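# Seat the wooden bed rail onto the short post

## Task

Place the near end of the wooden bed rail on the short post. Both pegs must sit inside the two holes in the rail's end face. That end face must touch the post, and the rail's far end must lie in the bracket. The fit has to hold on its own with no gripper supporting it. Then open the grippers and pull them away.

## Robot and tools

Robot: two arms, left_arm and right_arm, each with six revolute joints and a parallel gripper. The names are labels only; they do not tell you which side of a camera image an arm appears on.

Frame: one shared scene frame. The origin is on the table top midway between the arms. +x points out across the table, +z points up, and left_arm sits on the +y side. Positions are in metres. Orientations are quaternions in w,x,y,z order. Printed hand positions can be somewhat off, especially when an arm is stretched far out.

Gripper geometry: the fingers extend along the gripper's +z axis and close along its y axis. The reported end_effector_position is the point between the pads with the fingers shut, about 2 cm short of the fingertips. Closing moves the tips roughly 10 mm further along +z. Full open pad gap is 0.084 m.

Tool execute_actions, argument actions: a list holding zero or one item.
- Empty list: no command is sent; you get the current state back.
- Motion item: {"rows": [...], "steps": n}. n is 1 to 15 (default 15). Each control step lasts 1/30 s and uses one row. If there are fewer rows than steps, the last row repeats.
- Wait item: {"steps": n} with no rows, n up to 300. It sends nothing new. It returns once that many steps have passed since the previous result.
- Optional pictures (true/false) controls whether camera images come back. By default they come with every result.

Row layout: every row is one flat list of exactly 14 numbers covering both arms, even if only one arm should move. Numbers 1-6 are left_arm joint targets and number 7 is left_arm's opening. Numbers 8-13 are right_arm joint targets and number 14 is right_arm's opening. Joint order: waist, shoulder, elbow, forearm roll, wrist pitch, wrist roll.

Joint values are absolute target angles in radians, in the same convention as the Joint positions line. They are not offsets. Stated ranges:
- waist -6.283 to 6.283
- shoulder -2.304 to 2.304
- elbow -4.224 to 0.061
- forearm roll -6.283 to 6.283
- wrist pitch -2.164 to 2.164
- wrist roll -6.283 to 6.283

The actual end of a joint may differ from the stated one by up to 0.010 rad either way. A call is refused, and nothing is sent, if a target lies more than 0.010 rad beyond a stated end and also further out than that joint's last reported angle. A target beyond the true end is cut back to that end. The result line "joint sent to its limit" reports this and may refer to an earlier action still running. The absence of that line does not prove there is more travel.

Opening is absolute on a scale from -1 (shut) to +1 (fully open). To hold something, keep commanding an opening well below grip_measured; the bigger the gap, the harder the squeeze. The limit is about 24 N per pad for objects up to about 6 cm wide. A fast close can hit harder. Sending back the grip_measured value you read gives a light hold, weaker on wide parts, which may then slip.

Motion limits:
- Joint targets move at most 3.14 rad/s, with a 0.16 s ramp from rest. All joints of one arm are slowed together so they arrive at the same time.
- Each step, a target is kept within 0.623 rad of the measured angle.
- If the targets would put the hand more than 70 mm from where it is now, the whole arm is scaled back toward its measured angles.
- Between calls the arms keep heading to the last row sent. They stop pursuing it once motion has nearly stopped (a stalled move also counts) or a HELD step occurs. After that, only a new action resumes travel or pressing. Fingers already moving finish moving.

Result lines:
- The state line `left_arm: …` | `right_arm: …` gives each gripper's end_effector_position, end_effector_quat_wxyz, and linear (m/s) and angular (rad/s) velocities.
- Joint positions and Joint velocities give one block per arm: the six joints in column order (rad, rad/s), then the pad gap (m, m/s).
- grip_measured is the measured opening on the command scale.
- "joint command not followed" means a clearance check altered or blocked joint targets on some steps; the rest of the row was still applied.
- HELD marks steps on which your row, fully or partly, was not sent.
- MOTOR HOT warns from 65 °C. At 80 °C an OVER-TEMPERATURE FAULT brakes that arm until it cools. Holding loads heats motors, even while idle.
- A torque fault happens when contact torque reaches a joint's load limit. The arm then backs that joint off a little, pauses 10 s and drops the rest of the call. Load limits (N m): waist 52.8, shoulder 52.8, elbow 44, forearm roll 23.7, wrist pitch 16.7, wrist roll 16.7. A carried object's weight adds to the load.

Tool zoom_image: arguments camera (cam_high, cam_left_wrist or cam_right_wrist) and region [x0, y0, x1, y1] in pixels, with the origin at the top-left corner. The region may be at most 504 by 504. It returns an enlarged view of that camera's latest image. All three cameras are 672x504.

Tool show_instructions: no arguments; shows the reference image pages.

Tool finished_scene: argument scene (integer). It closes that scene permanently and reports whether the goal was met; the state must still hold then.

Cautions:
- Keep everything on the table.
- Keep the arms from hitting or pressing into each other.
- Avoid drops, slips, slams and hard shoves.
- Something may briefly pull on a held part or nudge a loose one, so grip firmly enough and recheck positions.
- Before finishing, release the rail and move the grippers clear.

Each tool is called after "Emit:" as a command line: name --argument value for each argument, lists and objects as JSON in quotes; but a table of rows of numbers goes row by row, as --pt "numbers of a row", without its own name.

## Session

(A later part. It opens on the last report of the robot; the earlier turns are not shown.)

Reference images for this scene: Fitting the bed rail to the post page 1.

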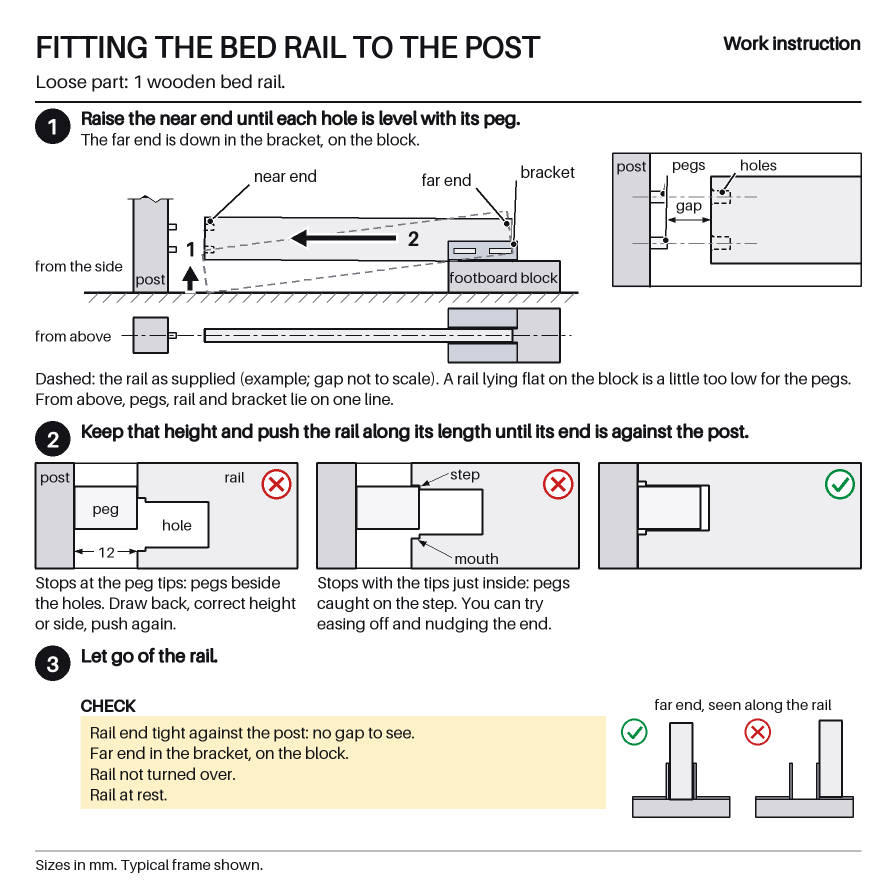

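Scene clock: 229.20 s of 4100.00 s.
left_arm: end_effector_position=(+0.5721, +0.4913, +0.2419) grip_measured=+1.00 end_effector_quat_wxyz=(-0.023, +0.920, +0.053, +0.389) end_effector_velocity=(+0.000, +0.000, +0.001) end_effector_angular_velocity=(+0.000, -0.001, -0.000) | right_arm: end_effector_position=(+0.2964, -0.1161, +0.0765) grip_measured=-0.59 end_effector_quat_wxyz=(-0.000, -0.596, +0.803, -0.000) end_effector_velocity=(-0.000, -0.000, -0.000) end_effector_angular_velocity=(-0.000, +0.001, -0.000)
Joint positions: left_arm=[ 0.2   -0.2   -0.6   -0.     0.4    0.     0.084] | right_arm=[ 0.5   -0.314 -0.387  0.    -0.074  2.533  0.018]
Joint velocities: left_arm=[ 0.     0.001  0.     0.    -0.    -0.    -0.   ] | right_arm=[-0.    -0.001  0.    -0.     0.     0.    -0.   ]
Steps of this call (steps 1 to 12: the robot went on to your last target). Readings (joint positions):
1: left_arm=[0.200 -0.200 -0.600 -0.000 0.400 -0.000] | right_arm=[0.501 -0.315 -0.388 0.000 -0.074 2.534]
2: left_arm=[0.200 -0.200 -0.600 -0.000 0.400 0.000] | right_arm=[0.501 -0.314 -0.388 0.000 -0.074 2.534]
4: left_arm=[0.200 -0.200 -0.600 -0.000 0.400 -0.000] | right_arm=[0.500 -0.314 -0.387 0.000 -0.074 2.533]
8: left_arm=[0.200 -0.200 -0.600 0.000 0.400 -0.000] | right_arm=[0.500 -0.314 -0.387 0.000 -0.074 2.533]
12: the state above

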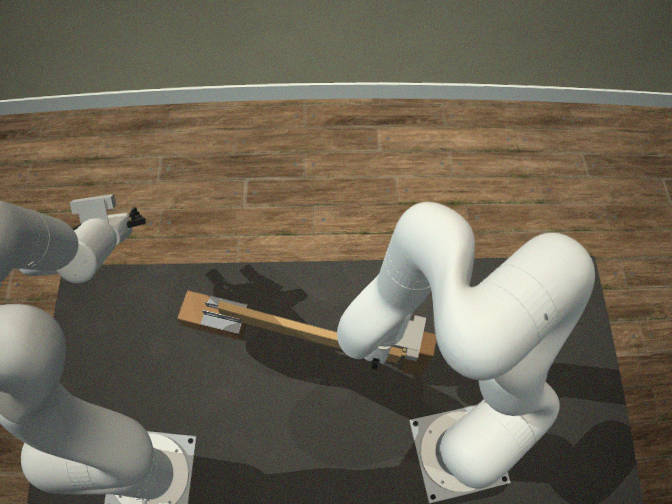

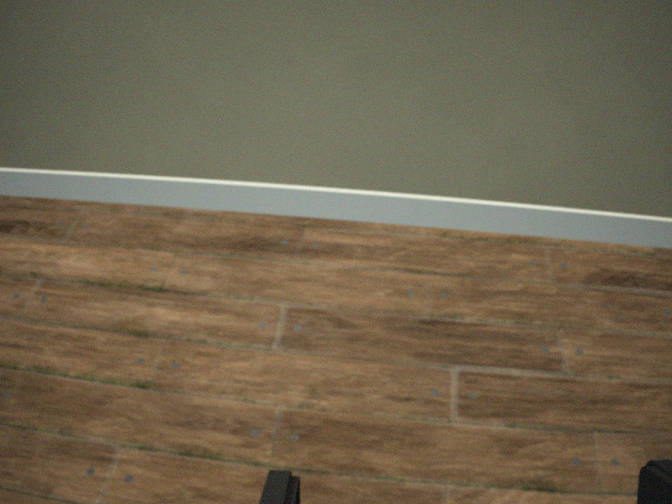

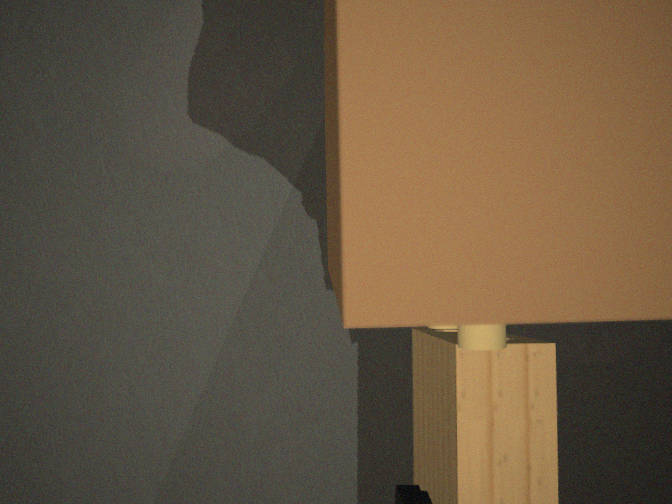

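Emit:
execute_actions --actions '[{"rows":[[0.2,-0.2,-0.6,0,0.4,0,1,0.513,-0.324,-0.403,0,-0.08,2.546,-1],[0.2,-0.2,-0.6,0,0.4,0,1,0.513,-0.324,-0.403,0,-0.08,2.546,-1],[0.2,-0.2,-0.6,0,0.4,0,1,0.513,-0.324,-0.403,0,-0.08,2.546,-1],[0.2,-0.2,-0.6,0,0.4,0,1,0.513,-0.324,-0.403,0,-0.08,2.546,-1],[0.2,-0.2,-0.6,0,0.4,0,1,0.513,-0.324,-0.403,0,-0.08,2.546,-1],[0.2,-0.2,-0.6,0,0.4,0,1,0.513,-0.324,-0.403,0,-0.08,2.546,-1],[0.2,-0.2,-0.6,0,0.4,0,1,0.513,-0.317,-0.402,0,-0.086,2.546,-1],[0.2,-0.2,-0.6,0,0.4,0,1,0.513,-0.317,-0.402,0,-0.086,2.546,-1],[0.2,-0.2,-0.6,0,0.4,0,1,0.513,-0.31,-0.402,0,-0.092,2.546,-1]]}]' --pictures false

Emit:
execute_actions --actions '[{"steps":12}]'

Emit:
zoom_image --camera "cam_right_wrist" --region '[380, 140, 600, 380]'

Scene clock: 245.03 s of 4100.00 s.
left_arm: end_effector_position=(+0.5721, +0.4913, +0.2419) grip_measured=+1.00 end_effector_quat_wxyz=(-0.023, +0.920, +0.053, +0.389) end_effector_velocity=(-0.000, -0.000, +0.000) end_effector_angular_velocity=(+0.001, -0.000, -0.002) | right_arm: end_effector_position=(+0.2990, -0.1090, +0.0802) grip_measured=-0.59 end_effector_quat_wxyz=(-0.000, -0.596, +0.803, -0.000) end_effector_velocity=(+0.000, +0.000, +0.004) end_effector_angular_velocity=(-0.000, +0.000, -0.002)
Joint positions: left_arm=[ 0.2   -0.2   -0.6    0.     0.4   -0.     0.084] | right_arm=[ 0.513 -0.311 -0.402 -0.    -0.091  2.546  0.018]
Joint velocities: left_arm=[-0.     0.     0.     0.002  0.     0.     0.   ] | right_arm=[ 0.001  0.014  0.001 -0.    -0.014  0.003 -0.   ]
Steps of this call (steps 1 to 15: the robot went on to your last target; steps 16 to 90: nothing new was sent; then 12.33 s passed at rest; steps 91 to 105: all 15 steps of this action). Readings (joint positions):
91: left_arm=[0.200 -0.200 -0.600 -0.000 0.400 -0.000] | right_arm=[0.500 -0.314 -0.387 -0.000 -0.074 2.533]
92: left_arm=[0.200 -0.200 -0.600 0.000 0.400 -0.000] | right_arm=[0.501 -0.315 -0.389 -0.000 -0.075 2.535]
94: left_arm=[0.200 -0.200 -0.600 0.000 0.400 -0.000] | right_arm=[0.507 -0.320 -0.396 -0.000 -0.078 2.540]
98: left_arm=[0.200 -0.200 -0.600 -0.000 0.400 -0.000] | right_arm=[0.512 -0.323 -0.402 -0.000 -0.081 2.545]
105: the state above

Scene clock: 245.43 s of 4100.00 s.
left_arm: end_effector_position=(+0.5721, +0.4913, +0.2419) grip_measured=+1.00 end_effector_quat_wxyz=(-0.023, +0.920, +0.053, +0.389) end_effector_velocity=(-0.000, +0.000, -0.000) end_effector_angular_velocity=(+0.000, +0.001, -0.000) | right_arm: end_effector_position=(+0.2991, -0.1090, +0.0805) grip_measured=-0.59 end_effector_quat_wxyz=(-0.000, -0.596, +0.803, -0.000) end_effector_velocity=(-0.000, -0.000, +0.000) end_effector_angular_velocity=(+0.000, -0.000, +0.001)
Joint positions: left_arm=[ 0.2   -0.2   -0.6    0.     0.4    0.     0.084] | right_arm=[ 0.513 -0.31  -0.402  0.    -0.092  2.546  0.018]
Joint velocities: left_arm=[ 0. -0. -0.  0. -0.  0. -0.] | right_arm=[ 0.     0.002  0.001 -0.    -0.001 -0.001 -0.   ]
Steps of this call (steps 1 to 12: the robot went on to your last target). Readings (joint positions):
1: left_arm=[0.200 -0.200 -0.600 -0.000 0.400 0.000] | right_arm=[0.513 -0.311 -0.402 -0.000 -0.092 2.546]
2: left_arm=[0.200 -0.200 -0.600 0.000 0.400 0.000] | right_arm=[0.513 -0.310 -0.402 -0.000 -0.092 2.546]
4: left_arm=[0.200 -0.200 -0.600 0.000 0.400 -0.000] | right_arm=[0.513 -0.310 -0.402 -0.000 -0.092 2.546]
8: left_arm=[0.200 -0.200 -0.600 0.000 0.400 -0.000] | right_arm=[0.513 -0.310 -0.402 0.000 -0.092 2.546]
12: the state above

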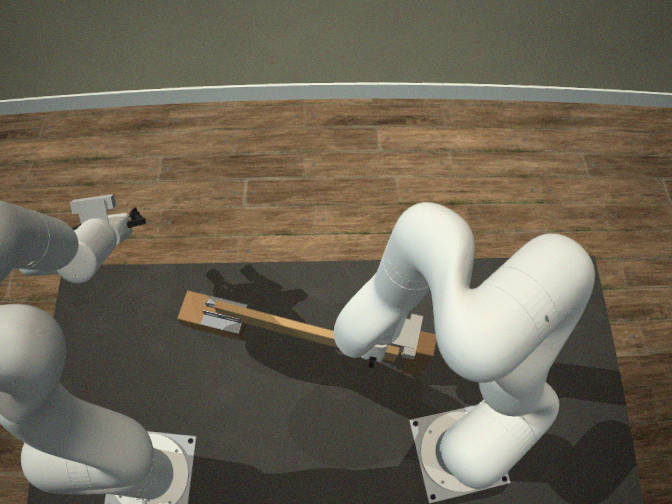

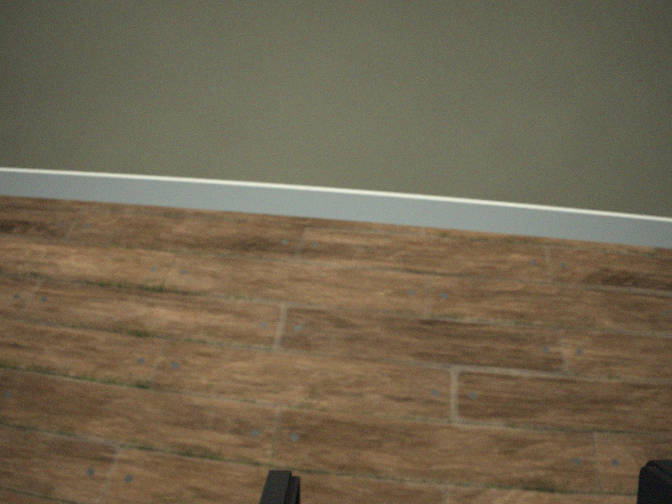

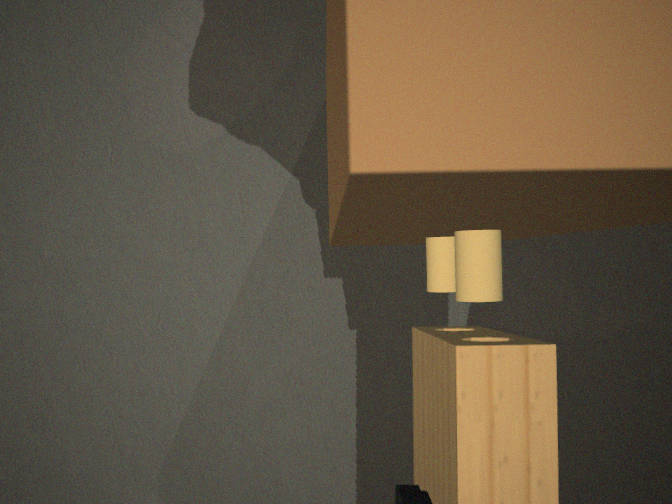

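Region (380, 140, 600, 380) of cam_right_wrist's 672x504 image, scaled by 2.100, with more detail than that image has; it fills the left 462 columns of this view, and the rest is white.

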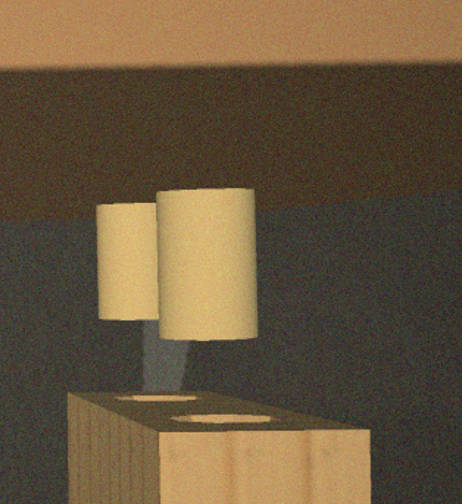

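Emit:
execute_actions --actions '[{"rows":[[0.2,-0.2,-0.6,0,0.4,0,1,0.513,-0.303,-0.402,0,-0.098,2.546,-1],[0.2,-0.2,-0.6,0,0.4,0,1,0.513,-0.303,-0.402,0,-0.098,2.546,-1],[0.2,-0.2,-0.6,0,0.4,0,1,0.513,-0.296,-0.401,0,-0.104,2.546,-1],[0.2,-0.2,-0.6,0,0.4,0,1,0.513,-0.296,-0.401,0,-0.104,2.546,-1],[0.2,-0.2,-0.6,0,0.4,0,1,0.513,-0.289,-0.401,0,-0.11,2.546,-1]]}]' --pictures false

Emit:
execute_actions --actions '[{"steps":10}]'

Emit:
zoom_image --camera "cam_right_wrist" --region '[380, 140, 600, 380]'

Scene clock: 273.40 s of 4100.00 s.
left_arm: end_effector_position=(+0.5721, +0.4913, +0.2419) grip_measured=+1.00 end_effector_quat_wxyz=(-0.023, +0.920, +0.053, +0.389) end_effector_velocity=(+0.001, +0.001, +0.001) end_effector_angular_velocity=(+0.000, -0.002, +0.001) | right_arm: end_effector_position=(+0.2998, -0.1084, +0.0867) grip_measured=-0.59 end_effector_quat_wxyz=(+0.001, -0.596, +0.803, +0.000) end_effector_velocity=(+0.001, +0.001, +0.001) end_effector_angular_velocity=(+0.001, -0.001, -0.000)
Joint positions: left_arm=[ 0.2   -0.2   -0.6    0.     0.4   -0.     0.084] | right_arm=[ 0.513 -0.289 -0.401  0.    -0.11   2.546  0.018]
Joint velocities: left_arm=[ 0.001  0.    -0.001  0.     0.     0.     0.   ] | right_arm=[ 0.     0.002 -0.001  0.    -0.002  0.    -0.   ]
Steps of this call (steps 1 to 15: the robot went on to your last target; steps 16 to 90: nothing new was sent; then 24.47 s passed at rest; steps 91 to 105: all 15 steps of this action). Readings (joint positions):
91: left_arm=[0.200 -0.200 -0.600 -0.000 0.400 -0.000] | right_arm=[0.513 -0.310 -0.402 0.000 -0.092 2.546]
92: left_arm=[0.200 -0.200 -0.600 0.000 0.400 0.000] | right_arm=[0.513 -0.309 -0.402 0.000 -0.093 2.546]
94: left_arm=[0.200 -0.200 -0.600 -0.000 0.400 0.000] | right_arm=[0.513 -0.305 -0.402 0.000 -0.096 2.546]
98: left_arm=[0.200 -0.200 -0.600 0.000 0.400 -0.000] | right_arm=[0.513 -0.293 -0.401 0.000 -0.106 2.546]
105: the state above

Scene clock: 273.73 s of 4100.00 s.
left_arm: end_effector_position=(+0.5721, +0.4913, +0.2419) grip_measured=+1.00 end_effector_quat_wxyz=(-0.023, +0.920, +0.053, +0.389) end_effector_velocity=(+0.000, +0.000, -0.000) end_effector_angular_velocity=(-0.000, +0.001, -0.000) | right_arm: end_effector_position=(+0.2998, -0.1084, +0.0868) grip_measured=-0.59 end_effector_quat_wxyz=(+0.001, -0.596, +0.803, +0.000) end_effector_velocity=(+0.000, +0.000, +0.000) end_effector_angular_velocity=(+0.001, -0.001, -0.000)
Joint positions: left_arm=[ 0.2   -0.2   -0.6    0.     0.4   -0.     0.084] | right_arm=[ 0.513 -0.289 -0.401  0.    -0.11   2.546  0.018]
Joint velocities: left_arm=[ 0.    -0.001 -0.     0.    -0.    -0.    -0.   ] | right_arm=[-0.    -0.    -0.    -0.     0.001  0.     0.   ]
Steps of this call (steps 1 to 10: the robot went on to your last target). Readings (joint positions):
1: left_arm=[0.200 -0.200 -0.600 -0.000 0.400 0.000] | right_arm=[0.513 -0.289 -0.401 0.000 -0.110 2.546]
2: left_arm=[0.200 -0.200 -0.600 -0.000 0.400 -0.000] | right_arm=[0.513 -0.289 -0.401 0.000 -0.110 2.546]
4: left_arm=[0.200 -0.200 -0.600 -0.000 0.400 -0.000] | right_arm=[0.513 -0.289 -0.401 0.000 -0.110 2.546]
8: left_arm=[0.200 -0.200 -0.600 0.000 0.400 0.000] | right_arm=[0.513 -0.289 -0.401 0.000 -0.110 2.546]
10: the state above

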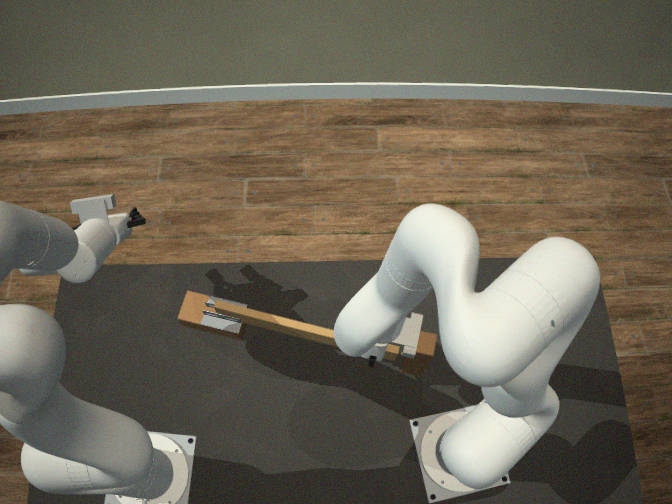

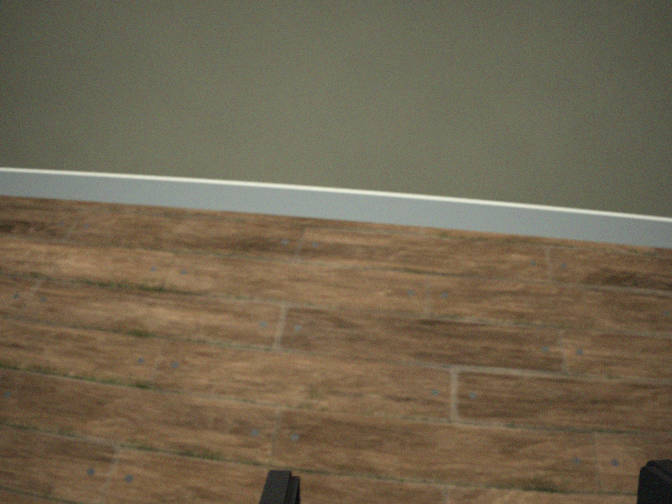

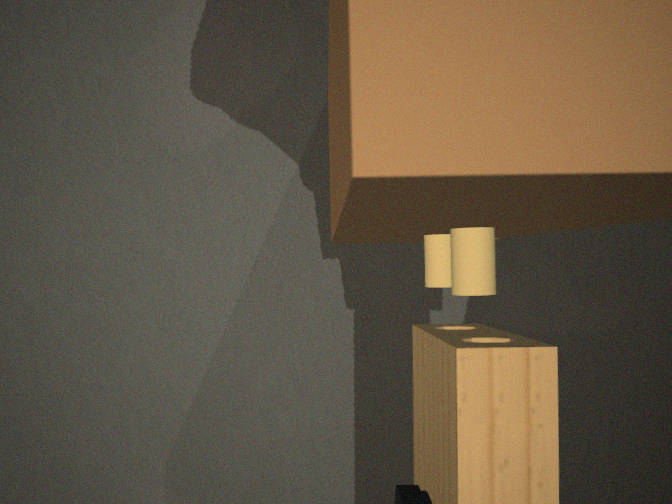

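Region (380, 140, 600, 380) of cam_right_wrist's 672x504 image, scaled by 2.100, with more detail than that image has; it fills the left 462 columns of this view, and the rest is white.

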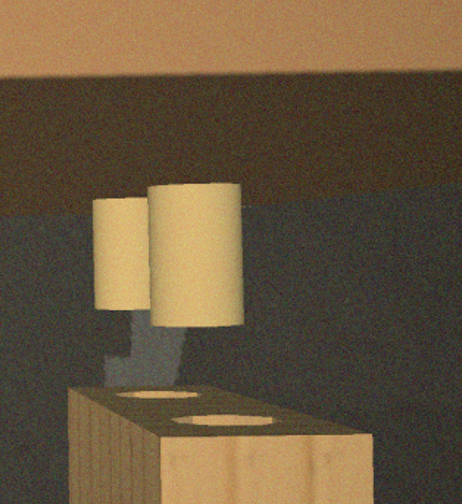

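Emit:
execute_actions --actions '[{"rows":[[0.2,-0.2,-0.6,0,0.4,0,1,0.509,-0.285,-0.403,0,-0.114,2.542,-1],[0.2,-0.2,-0.6,0,0.4,0,1,0.509,-0.285,-0.403,0,-0.114,2.542,-1],[0.2,-0.2,-0.6,0,0.4,0,1,0.5045,-0.281,-0.405,0,-0.119,2.5375,-1]]}]' --pictures false

Emit:
execute_actions --actions '[{"steps":10}]'

Emit:
zoom_image --camera "cam_right_wrist" --region '[380, 140, 600, 380]'

Scene clock: 286.03 s of 4100.00 s.
left_arm: end_effector_position=(+0.5721, +0.4913, +0.2419) grip_measured=+1.00 end_effector_quat_wxyz=(-0.023, +0.920, +0.053, +0.389) end_effector_velocity=(+0.000, -0.000, +0.000) end_effector_angular_velocity=(+0.000, -0.001, -0.001) | right_arm: end_effector_position=(+0.3033, -0.1089, +0.0900) grip_measured=-0.58 end_effector_quat_wxyz=(+0.002, -0.596, +0.803, +0.000) end_effector_velocity=(+0.001, +0.000, +0.000) end_effector_angular_velocity=(+0.000, -0.000, -0.000)
Joint positions: left_arm=[ 0.2   -0.2   -0.6    0.     0.4    0.     0.084] | right_arm=[ 0.505 -0.281 -0.405 -0.    -0.119  2.537  0.019]
Joint velocities: left_arm=[-0.001  0.    -0.     0.     0.     0.     0.   ] | right_arm=[-0.001  0.001 -0.001  0.    -0.001 -0.     0.   ]
Steps of this call (steps 1 to 15: the robot went on to your last target; steps 16 to 90: nothing new was sent; then 8.80 s passed at rest; steps 91 to 105: all 15 steps of this action). Readings (joint positions):
91: left_arm=[0.200 -0.200 -0.600 0.000 0.400 0.000] | right_arm=[0.513 -0.289 -0.401 0.000 -0.110 2.546]
92: left_arm=[0.200 -0.200 -0.600 -0.000 0.400 0.000] | right_arm=[0.512 -0.289 -0.401 -0.000 -0.111 2.545]
94: left_arm=[0.200 -0.200 -0.600 0.000 0.400 -0.000] | right_arm=[0.510 -0.286 -0.402 -0.000 -0.113 2.543]
98: left_arm=[0.200 -0.200 -0.600 -0.000 0.400 0.000] | right_arm=[0.505 -0.282 -0.404 -0.000 -0.118 2.538]
105: the state above

Scene clock: 286.37 s of 4100.00 s.
left_arm: end_effector_position=(+0.5721, +0.4913, +0.2419) grip_measured=+1.00 end_effector_quat_wxyz=(-0.023, +0.920, +0.053, +0.389) end_effector_velocity=(+0.000, -0.000, +0.000) end_effector_angular_velocity=(+0.001, +0.000, -0.002) | right_arm: end_effector_position=(+0.3034, -0.1088, +0.0900) grip_measured=-0.58 end_effector_quat_wxyz=(+0.002, -0.596, +0.803, +0.000) end_effector_velocity=(-0.000, -0.000, -0.000) end_effector_angular_velocity=(-0.001, +0.001, +0.001)
Joint positions: left_arm=[ 0.2   -0.2   -0.6   -0.     0.4   -0.     0.084] | right_arm=[ 0.505 -0.281 -0.405 -0.    -0.119  2.537  0.019]
Joint velocities: left_arm=[-0.001 -0.    -0.     0.001 -0.     0.     0.   ] | right_arm=[-0.    -0.    -0.001  0.    -0.002 -0.001  0.   ]
Steps of this call (steps 1 to 10: the robot went on to your last target). Readings (joint positions):
1: left_arm=[0.200 -0.200 -0.600 -0.000 0.400 0.000] | right_arm=[0.505 -0.281 -0.405 -0.000 -0.119 2.537]
2: left_arm=[0.200 -0.200 -0.600 0.000 0.400 -0.000] | right_arm=[0.505 -0.281 -0.405 -0.000 -0.119 2.537]
4: left_arm=[0.200 -0.200 -0.600 0.000 0.400 -0.000] | right_arm=[0.505 -0.281 -0.405 -0.000 -0.119 2.537]
8: left_arm=[0.200 -0.200 -0.600 -0.000 0.400 -0.000] | right_arm=[0.505 -0.281 -0.405 -0.000 -0.119 2.537]
10: the state above

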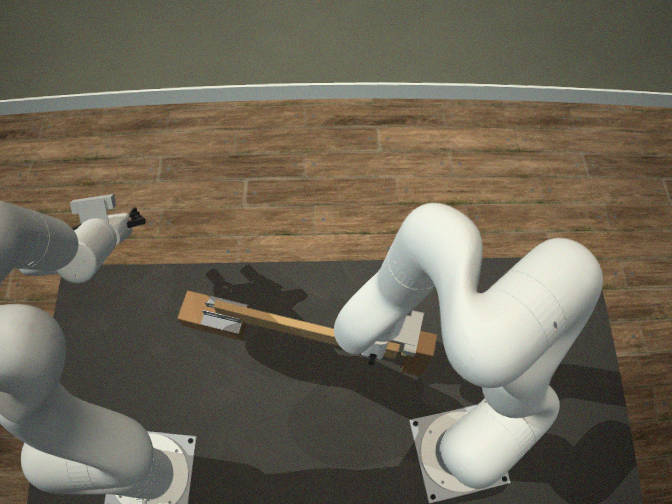

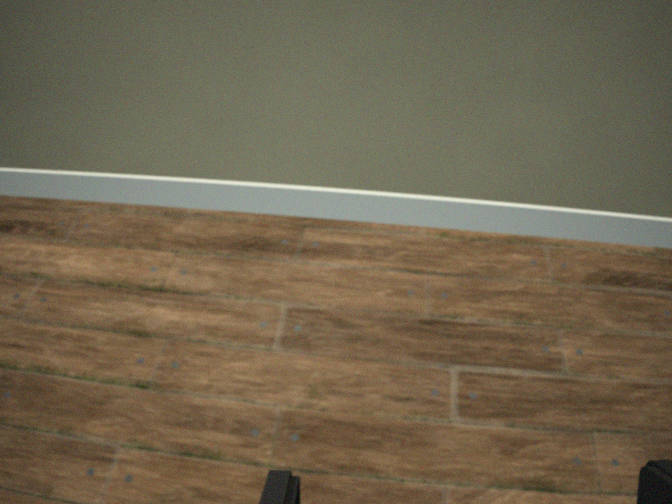

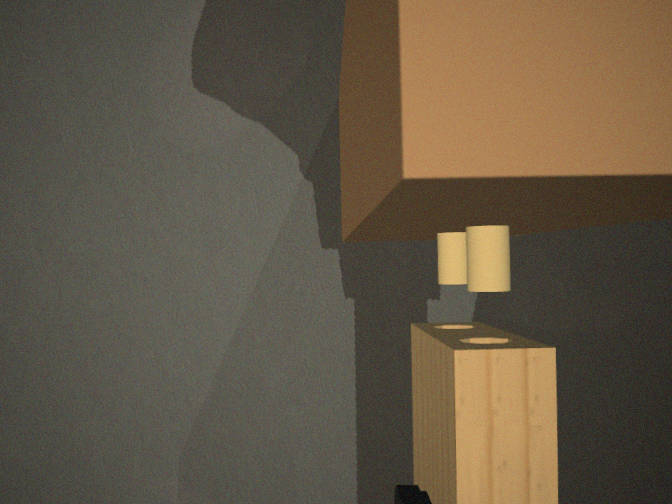

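Region (380, 140, 600, 380) of cam_right_wrist's 672x504 image, scaled by 2.100, with more detail than that image has; it fills the left 462 columns of this view, and the rest is white.

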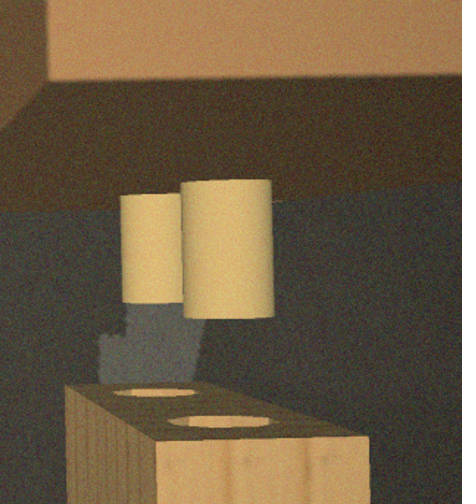

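Emit:
execute_actions --actions '[{"rows":[[0.2,-0.2,-0.6,0,0.4,0,1,0.5065,-0.281,-0.404,0,-0.119,2.5395,-1],[0.2,-0.2,-0.6,0,0.4,0,1,0.5065,-0.281,-0.404,0,-0.119,2.5395,-1],[0.2,-0.2,-0.6,0,0.4,0,1,0.5065,-0.281,-0.404,0,-0.119,2.5395,-1],[0.2,-0.2,-0.6,0,0.4,0,1,0.5006,-0.2767,-0.397,0,-0.1163,2.5336,-1],[0.2,-0.2,-0.6,0,0.4,0,1,0.5006,-0.2767,-0.397,0,-0.1163,2.5336,-1],[0.2,-0.2,-0.6,0,0.4,0,1,0.5006,-0.2767,-0.397,0,-0.1163,2.5336,-1],[0.2,-0.2,-0.6,0,0.4,0,1,0.4948,-0.2723,-0.39,0,-0.1137,2.5278,-1],[0.2,-0.2,-0.6,0,0.4,0,1,0.4948,-0.2723,-0.39,0,-0.1137,2.5278,-1],[0.2,-0.2,-0.6,0,0.4,0,1,0.4948,-0.2723,-0.39,0,-0.1137,2.5278,-1],[0.2,-0.2,-0.6,0,0.4,0,1,0.489,-0.268,-0.383,0,-0.111,2.522,-1]]}]' --pictures false

Emit:
execute_actions --actions '[{"steps":12}]'

Emit:
zoom_image --camera "cam_right_wrist" --region '[380, 140, 600, 380]'

Scene clock: 306.00 s of 4100.00 s.
left_arm: end_effector_position=(+0.5721, +0.4913, +0.2419) grip_measured=+1.00 end_effector_quat_wxyz=(-0.023, +0.920, +0.053, +0.389) end_effector_velocity=(-0.000, +0.000, -0.000) end_effector_angular_velocity=(-0.001, +0.001, +0.001) | right_arm: end_effector_position=(+0.2997, -0.1173, +0.0896) grip_measured=-0.58 end_effector_quat_wxyz=(+0.002, -0.596, +0.803, +0.000) end_effector_velocity=(-0.004, -0.010, -0.001) end_effector_angular_velocity=(-0.001, +0.002, +0.002)
Joint positions: left_arm=[ 0.2   -0.2   -0.6   -0.     0.4   -0.     0.084] | right_arm=[ 0.49  -0.269 -0.384  0.    -0.111  2.523  0.018]
Joint velocities: left_arm=[ 0.    -0.     0.    -0.001 -0.    -0.    -0.   ] | right_arm=[-0.018  0.012  0.021 -0.     0.007 -0.019 -0.   ]
Steps of this call (steps 1 to 15: the robot went on to your last target; steps 16 to 90: nothing new was sent; then 16.13 s passed at rest; steps 91 to 105: all 15 steps of this action). Readings (joint positions):
91: left_arm=[0.200 -0.200 -0.600 -0.000 0.400 -0.000] | right_arm=[0.505 -0.281 -0.405 -0.000 -0.119 2.538]
92: left_arm=[0.200 -0.200 -0.600 0.000 0.400 -0.000] | right_arm=[0.505 -0.281 -0.405 0.000 -0.119 2.538]
94: left_arm=[0.200 -0.200 -0.600 -0.000 0.400 -0.000] | right_arm=[0.506 -0.281 -0.404 0.000 -0.119 2.539]
98: left_arm=[0.200 -0.200 -0.600 -0.000 0.400 0.000] | right_arm=[0.501 -0.277 -0.398 0.000 -0.116 2.534]
105: the state above

Scene clock: 306.40 s of 4100.00 s.
left_arm: end_effector_position=(+0.5721, +0.4913, +0.2419) grip_measured=+1.00 end_effector_quat_wxyz=(-0.023, +0.920, +0.053, +0.389) end_effector_velocity=(+0.000, -0.001, +0.000) end_effector_angular_velocity=(-0.000, -0.001, -0.001) | right_arm: end_effector_position=(+0.2995, -0.1179, +0.0896) grip_measured=-0.58 end_effector_quat_wxyz=(+0.002, -0.596, +0.803, +0.000) end_effector_velocity=(+0.000, -0.000, -0.000) end_effector_angular_velocity=(+0.000, -0.000, -0.001)
Joint positions: left_arm=[ 0.2   -0.2   -0.6    0.     0.4    0.     0.084] | right_arm=[ 0.489 -0.268 -0.383  0.    -0.111  2.522  0.018]
Joint velocities: left_arm=[-0.002  0.001 -0.    -0.001  0.    -0.    -0.   ] | right_arm=[-0.    -0.001  0.    -0.     0.001  0.001 -0.   ]
Steps of this call (steps 1 to 12: the robot went on to your last target). Readings (joint positions):
1: left_arm=[0.200 -0.200 -0.600 0.000 0.400 0.000] | right_arm=[0.490 -0.269 -0.384 0.000 -0.111 2.523]
2: left_arm=[0.200 -0.200 -0.600 0.000 0.400 0.000] | right_arm=[0.489 -0.268 -0.384 0.000 -0.111 2.523]
4: left_arm=[0.200 -0.200 -0.600 -0.000 0.400 -0.000] | right_arm=[0.489 -0.268 -0.383 0.000 -0.111 2.522]
8: left_arm=[0.200 -0.200 -0.600 0.000 0.400 -0.000] | right_arm=[0.489 -0.268 -0.383 0.000 -0.111 2.522]
12: the state above

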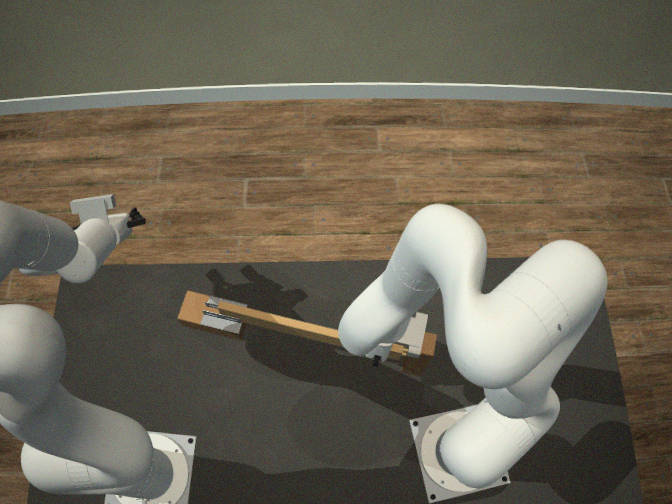

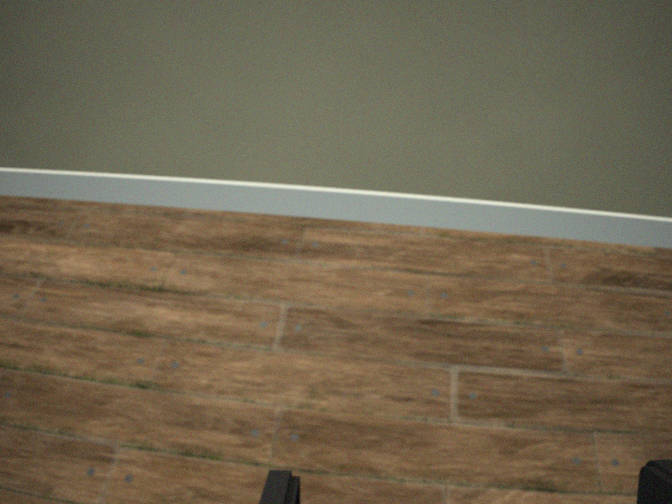

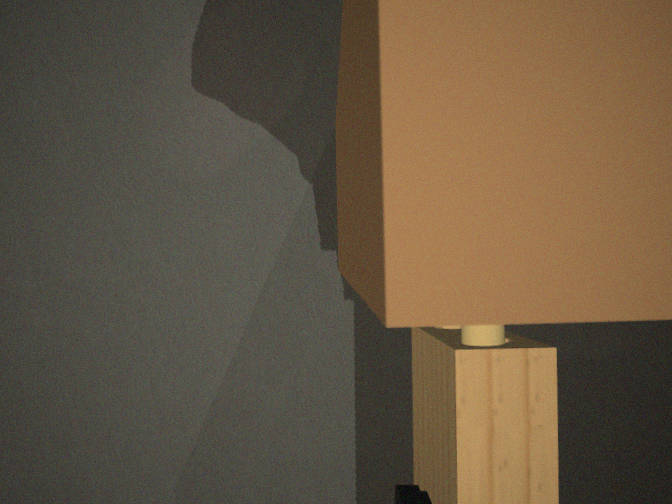

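Region (380, 140, 600, 380) of cam_right_wrist's 672x504 image, scaled by 2.100, with more detail than that image has; it fills the left 462 columns of this view, and the rest is white.

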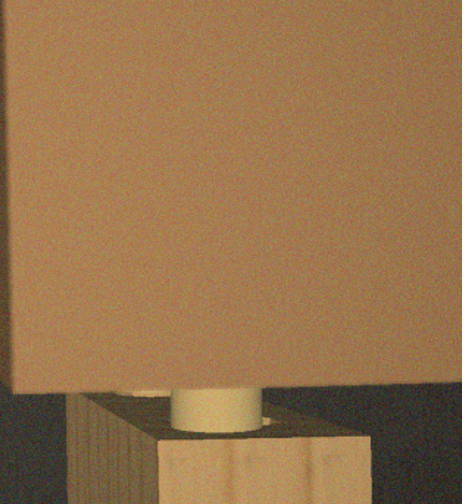

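Emit:
execute_actions --actions '[{"rows":[[0.2,-0.2,-0.6,0,0.4,0,1,0.487,-0.268,-0.384,0,-0.111,2.520,-1],[0.2,-0.2,-0.6,0,0.4,0,1,0.487,-0.268,-0.384,0,-0.111,2.520,-1],[0.2,-0.2,-0.6,0,0.4,0,1,0.487,-0.268,-0.384,0,-0.111,2.520,-1],[0.2,-0.2,-0.6,0,0.4,0,1,0.484,-0.266,-0.381,0,-0.110,2.517,-1],[0.2,-0.2,-0.6,0,0.4,0,1,0.484,-0.266,-0.381,0,-0.110,2.517,-1],[0.2,-0.2,-0.6,0,0.4,0,1,0.481,-0.2637,-0.378,0,-0.1085,2.514,-1],[0.2,-0.2,-0.6,0,0.4,0,1,0.481,-0.2637,-0.378,0,-0.1085,2.514,-1],[0.2,-0.2,-0.6,0,0.4,0,1,0.478,-0.2615,-0.3745,0,-0.107,2.511,-1],[0.2,-0.2,-0.6,0,0.4,0,1,0.478,-0.2615,-0.3745,0,-0.107,2.511,-1],[0.2,-0.2,-0.6,0,0.4,0,1,0.475,-0.2594,-0.371,0,-0.1056,2.508,-1]]}]' --pictures false

Emit:
execute_actions --actions '[{"steps":12}]'

Emit:
zoom_image --camera "cam_right_wrist" --region '[380, 140, 600, 380]'

Scene clock: 326.83 s of 4100.00 s.
left_arm: end_effector_position=(+0.5721, +0.4913, +0.2419) grip_measured=+1.00 end_effector_quat_wxyz=(-0.023, +0.920, +0.053, +0.389) end_effector_velocity=(-0.000, -0.000, -0.001) end_effector_angular_velocity=(-0.001, +0.003, -0.000) | right_arm: end_effector_position=(+0.3017, -0.1210, +0.0906) grip_measured=-0.58 end_effector_quat_wxyz=(+0.008, -0.596, +0.803, +0.000) end_effector_velocity=(-0.004, -0.009, -0.002) end_effector_angular_velocity=(-0.004, +0.005, -0.001)
Joint positions: left_arm=[ 0.2   -0.2   -0.6    0.     0.4   -0.     0.084] | right_arm=[ 0.477 -0.26  -0.375  0.    -0.099  2.509  0.019]
Joint velocities: left_arm=[-0.001 -0.001  0.    -0.001 -0.001 -0.    -0.   ] | right_arm=[-0.017  0.006  0.018 -0.002  0.005 -0.014 -0.   ]
Steps of this call (steps 1 to 15: the robot went on to your last target; steps 16 to 90: nothing new was sent; then 16.93 s passed at rest; steps 91 to 105: all 15 steps of this action). Readings (joint positions):
91: left_arm=[0.200 -0.200 -0.600 -0.000 0.400 -0.000] | right_arm=[0.489 -0.268 -0.383 0.000 -0.111 2.522]
92: left_arm=[0.200 -0.200 -0.600 0.000 0.400 -0.000] | right_arm=[0.489 -0.268 -0.383 -0.000 -0.111 2.522]
94: left_arm=[0.200 -0.200 -0.600 0.000 0.400 -0.000] | right_arm=[0.488 -0.268 -0.383 -0.000 -0.111 2.521]
98: left_arm=[0.200 -0.200 -0.600 -0.000 0.400 0.000] | right_arm=[0.484 -0.266 -0.381 0.000 -0.108 2.517]
105: the state above

Scene clock: 327.23 s of 4100.00 s.
left_arm: end_effector_position=(+0.5721, +0.4913, +0.2419) grip_measured=+1.00 end_effector_quat_wxyz=(-0.023, +0.920, +0.053, +0.389) end_effector_velocity=(-0.000, +0.000, -0.000) end_effector_angular_velocity=(+0.000, +0.000, +0.001) | right_arm: end_effector_position=(+0.3014, -0.1218, +0.0904) grip_measured=-0.58 end_effector_quat_wxyz=(+0.008, -0.596, +0.803, +0.000) end_effector_velocity=(-0.001, -0.001, -0.000) end_effector_angular_velocity=(-0.002, +0.003, +0.000)
Joint positions: left_arm=[ 0.2   -0.2   -0.6   -0.     0.4    0.     0.084] | right_arm=[ 0.475 -0.259 -0.373  0.    -0.098  2.508  0.019]
Joint velocities: left_arm=[ 0. -0.  0. -0.  0.  0. -0.] | right_arm=[-0.    -0.    -0.    -0.    -0.003 -0.     0.   ]
Steps of this call (steps 1 to 12: the robot went on to your last target). Readings (joint positions):
1: left_arm=[0.200 -0.200 -0.600 -0.000 0.400 -0.000] | right_arm=[0.476 -0.259 -0.374 0.000 -0.099 2.509]
2: left_arm=[0.200 -0.200 -0.600 0.000 0.400 -0.000] | right_arm=[0.476 -0.259 -0.374 0.000 -0.099 2.508]
4: left_arm=[0.200 -0.200 -0.600 -0.000 0.400 0.000] | right_arm=[0.475 -0.259 -0.374 0.000 -0.099 2.508]
8: left_arm=[0.200 -0.200 -0.600 -0.000 0.400 0.000] | right_arm=[0.475 -0.259 -0.373 0.000 -0.098 2.508]
12: the state above

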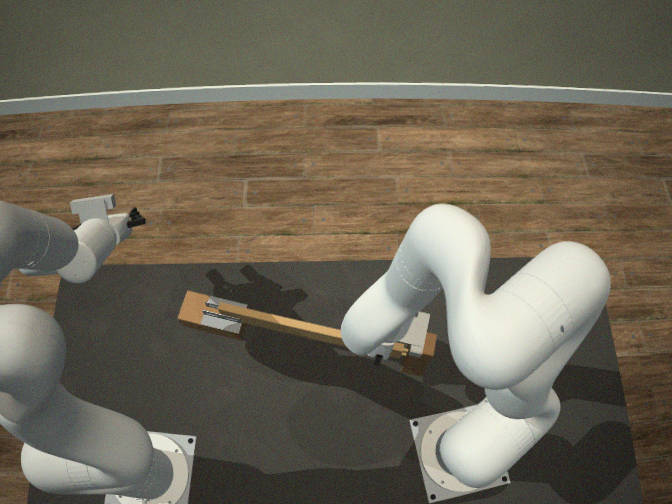

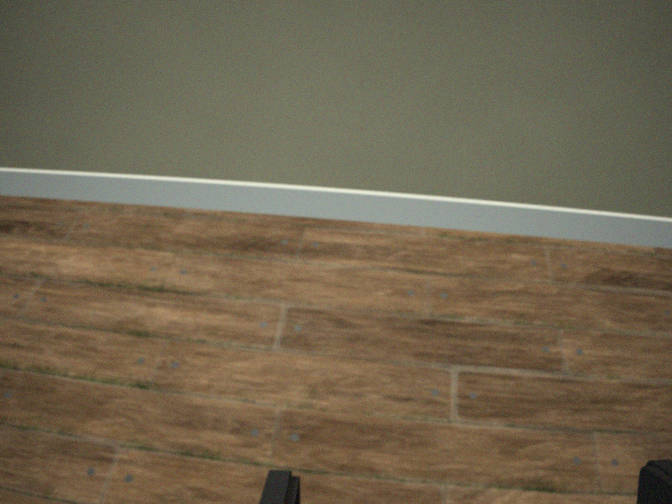

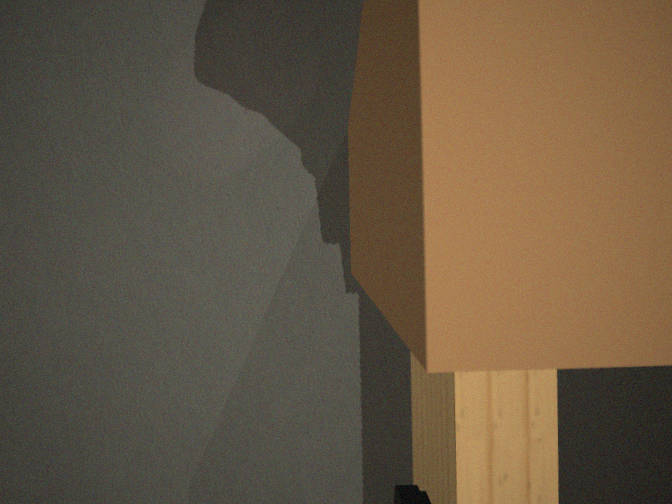

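Region (380, 140, 600, 380) of cam_right_wrist's 672x504 image, scaled by 2.100, with more detail than that image has; it fills the left 462 columns of this view, and the rest is white.

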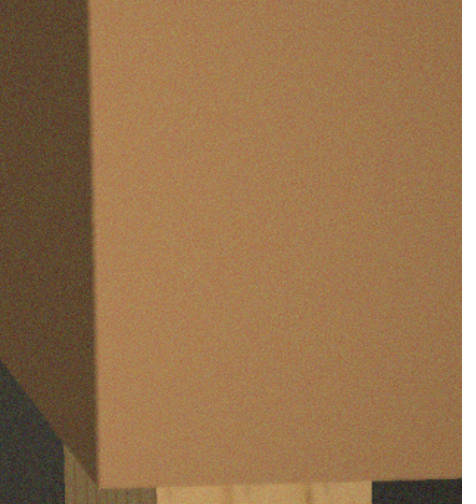

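Emit:
zoom_image --camera "cam_high" --region '[160, 270, 460, 390]'

Region (160, 270, 460, 390) of cam_high's 672x504 image, scaled by 1.680, with more detail than that image has; it fills the top 202 rows of this view, and the rest is white.

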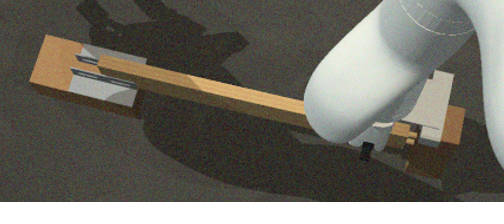

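Emit:
execute_actions --actions '[{"rows":[[0.2,-0.2,-0.6,0,0.4,0,1,0.475,-0.260,-0.371,0,-0.105,2.508,-1],[0.2,-0.2,-0.6,0,0.4,0,1,0.475,-0.261,-0.371,0,-0.104,2.508,-1],[0.2,-0.2,-0.6,0,0.4,0,1,0.475,-0.261,-0.371,0,-0.104,2.508,-1],[0.2,-0.2,-0.6,0,0.4,0,1,0.475,-0.262,-0.371,0,-0.103,2.508,-1],[0.2,-0.2,-0.6,0,0.4,0,1,0.475,-0.262,-0.371,0,-0.103,2.508,-1],[0.2,-0.2,-0.6,0,0.4,0,1,0.475,-0.263,-0.371,0,-0.102,2.508,-1],[0.2,-0.2,-0.6,0,0.4,0,1,0.475,-0.263,-0.371,0,-0.102,2.508,-1],[0.2,-0.2,-0.6,0,0.4,0,1,0.475,-0.264,-0.371,0,-0.101,2.508,-1],[0.2,-0.2,-0.6,0,0.4,0,1,0.475,-0.264,-0.371,0,-0.101,2.508,-1],[0.2,-0.2,-0.6,0,0.4,0,1,0.475,-0.265,-0.371,0,-0.100,2.508,-1],[0.2,-0.2,-0.6,0,0.4,0,1,0.475,-0.265,-0.371,0,-0.100,2.508,-1],[0.2,-0.2,-0.6,0,0.4,0,1,0.475,-0.266,-0.371,0,-0.099,2.508,-1],[0.2,-0.2,-0.6,0,0.4,0,1,0.475,-0.266,-0.371,0,-0.099,2.508,-1],[0.2,-0.2,-0.6,0,0.4,0,1,0.475,-0.267,-0.371,0,-0.098,2.508,-1]]}]'

Emit:
zoom_image --camera "cam_high" --region '[160, 270, 460, 390]'

Scene clock: 353.53 s of 4100.00 s.
left_arm: end_effector_position=(+0.5721, +0.4913, +0.2419) grip_measured=+1.00 end_effector_quat_wxyz=(-0.023, +0.920, +0.053, +0.389) end_effector_velocity=(+0.000, -0.000, +0.000) end_effector_angular_velocity=(-0.000, -0.000, +0.000) | right_arm: end_effector_position=(+0.3016, -0.1218, +0.0888) grip_measured=-0.58 end_effector_quat_wxyz=(+0.007, -0.596, +0.803, +0.000) end_effector_velocity=(-0.000, -0.000, -0.005) end_effector_angular_velocity=(+0.001, -0.001, +0.002)
Joint positions: left_arm=[ 0.2   -0.2   -0.6    0.     0.4   -0.     0.084] | right_arm=[ 0.475 -0.265 -0.375 -0.    -0.095  2.508  0.019]
Joint velocities: left_arm=[-0.  0. -0. -0. -0. -0.  0.] | right_arm=[ 0.    -0.017  0.    -0.     0.018 -0.001 -0.   ]
Steps of this call (steps 1 to 15: the robot went on to your last target; steps 16 to 90: nothing new was sent; then 22.80 s passed at rest; steps 91 to 105: all 15 steps of this action). Readings (joint positions):
91: left_arm=[0.200 -0.200 -0.600 0.000 0.400 -0.000] | right_arm=[0.475 -0.259 -0.374 0.000 -0.099 2.508]
92: left_arm=[0.200 -0.200 -0.600 -0.000 0.400 0.000] | right_arm=[0.475 -0.259 -0.374 -0.000 -0.099 2.508]
94: left_arm=[0.200 -0.200 -0.600 -0.000 0.400 -0.000] | right_arm=[0.475 -0.260 -0.374 -0.000 -0.099 2.508]
98: left_arm=[0.200 -0.200 -0.600 0.000 0.400 0.000] | right_arm=[0.475 -0.262 -0.374 -0.000 -0.098 2.508]
105: the state above

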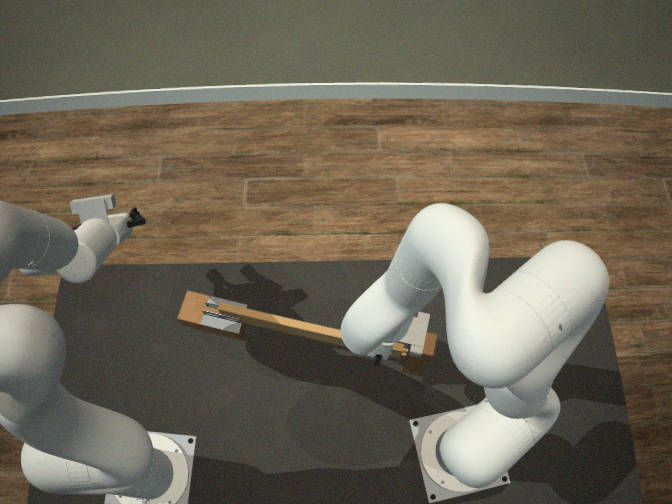

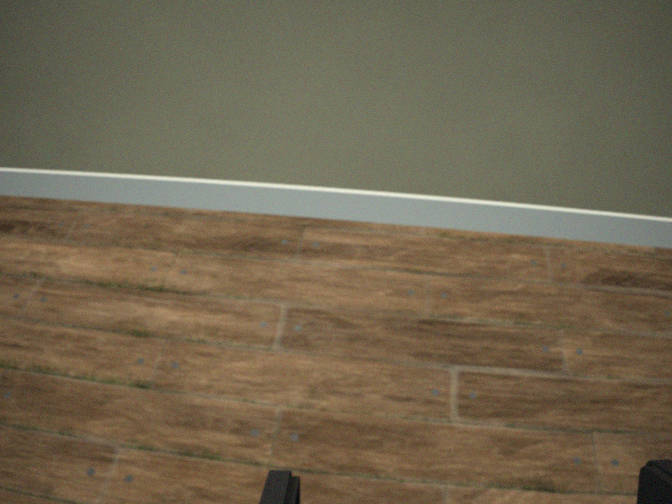

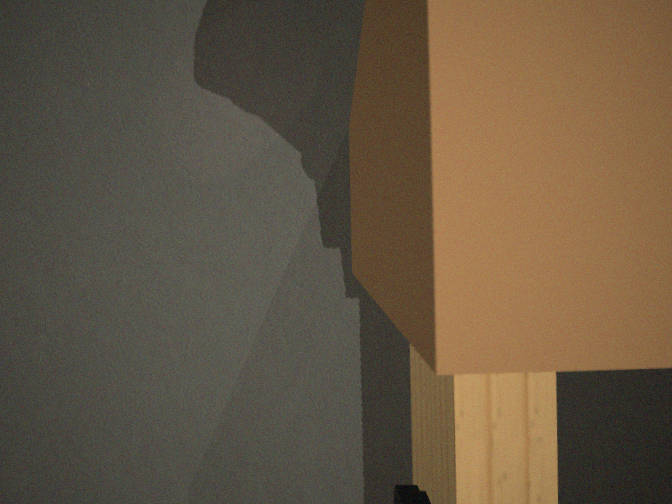

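Region (160, 270, 460, 390) of cam_high's 672x504 image, scaled by 1.680, with more detail than that image has; it fills the top 202 rows of this view, and the rest is white.

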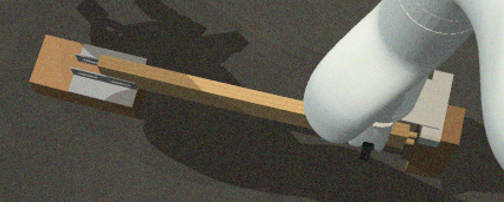

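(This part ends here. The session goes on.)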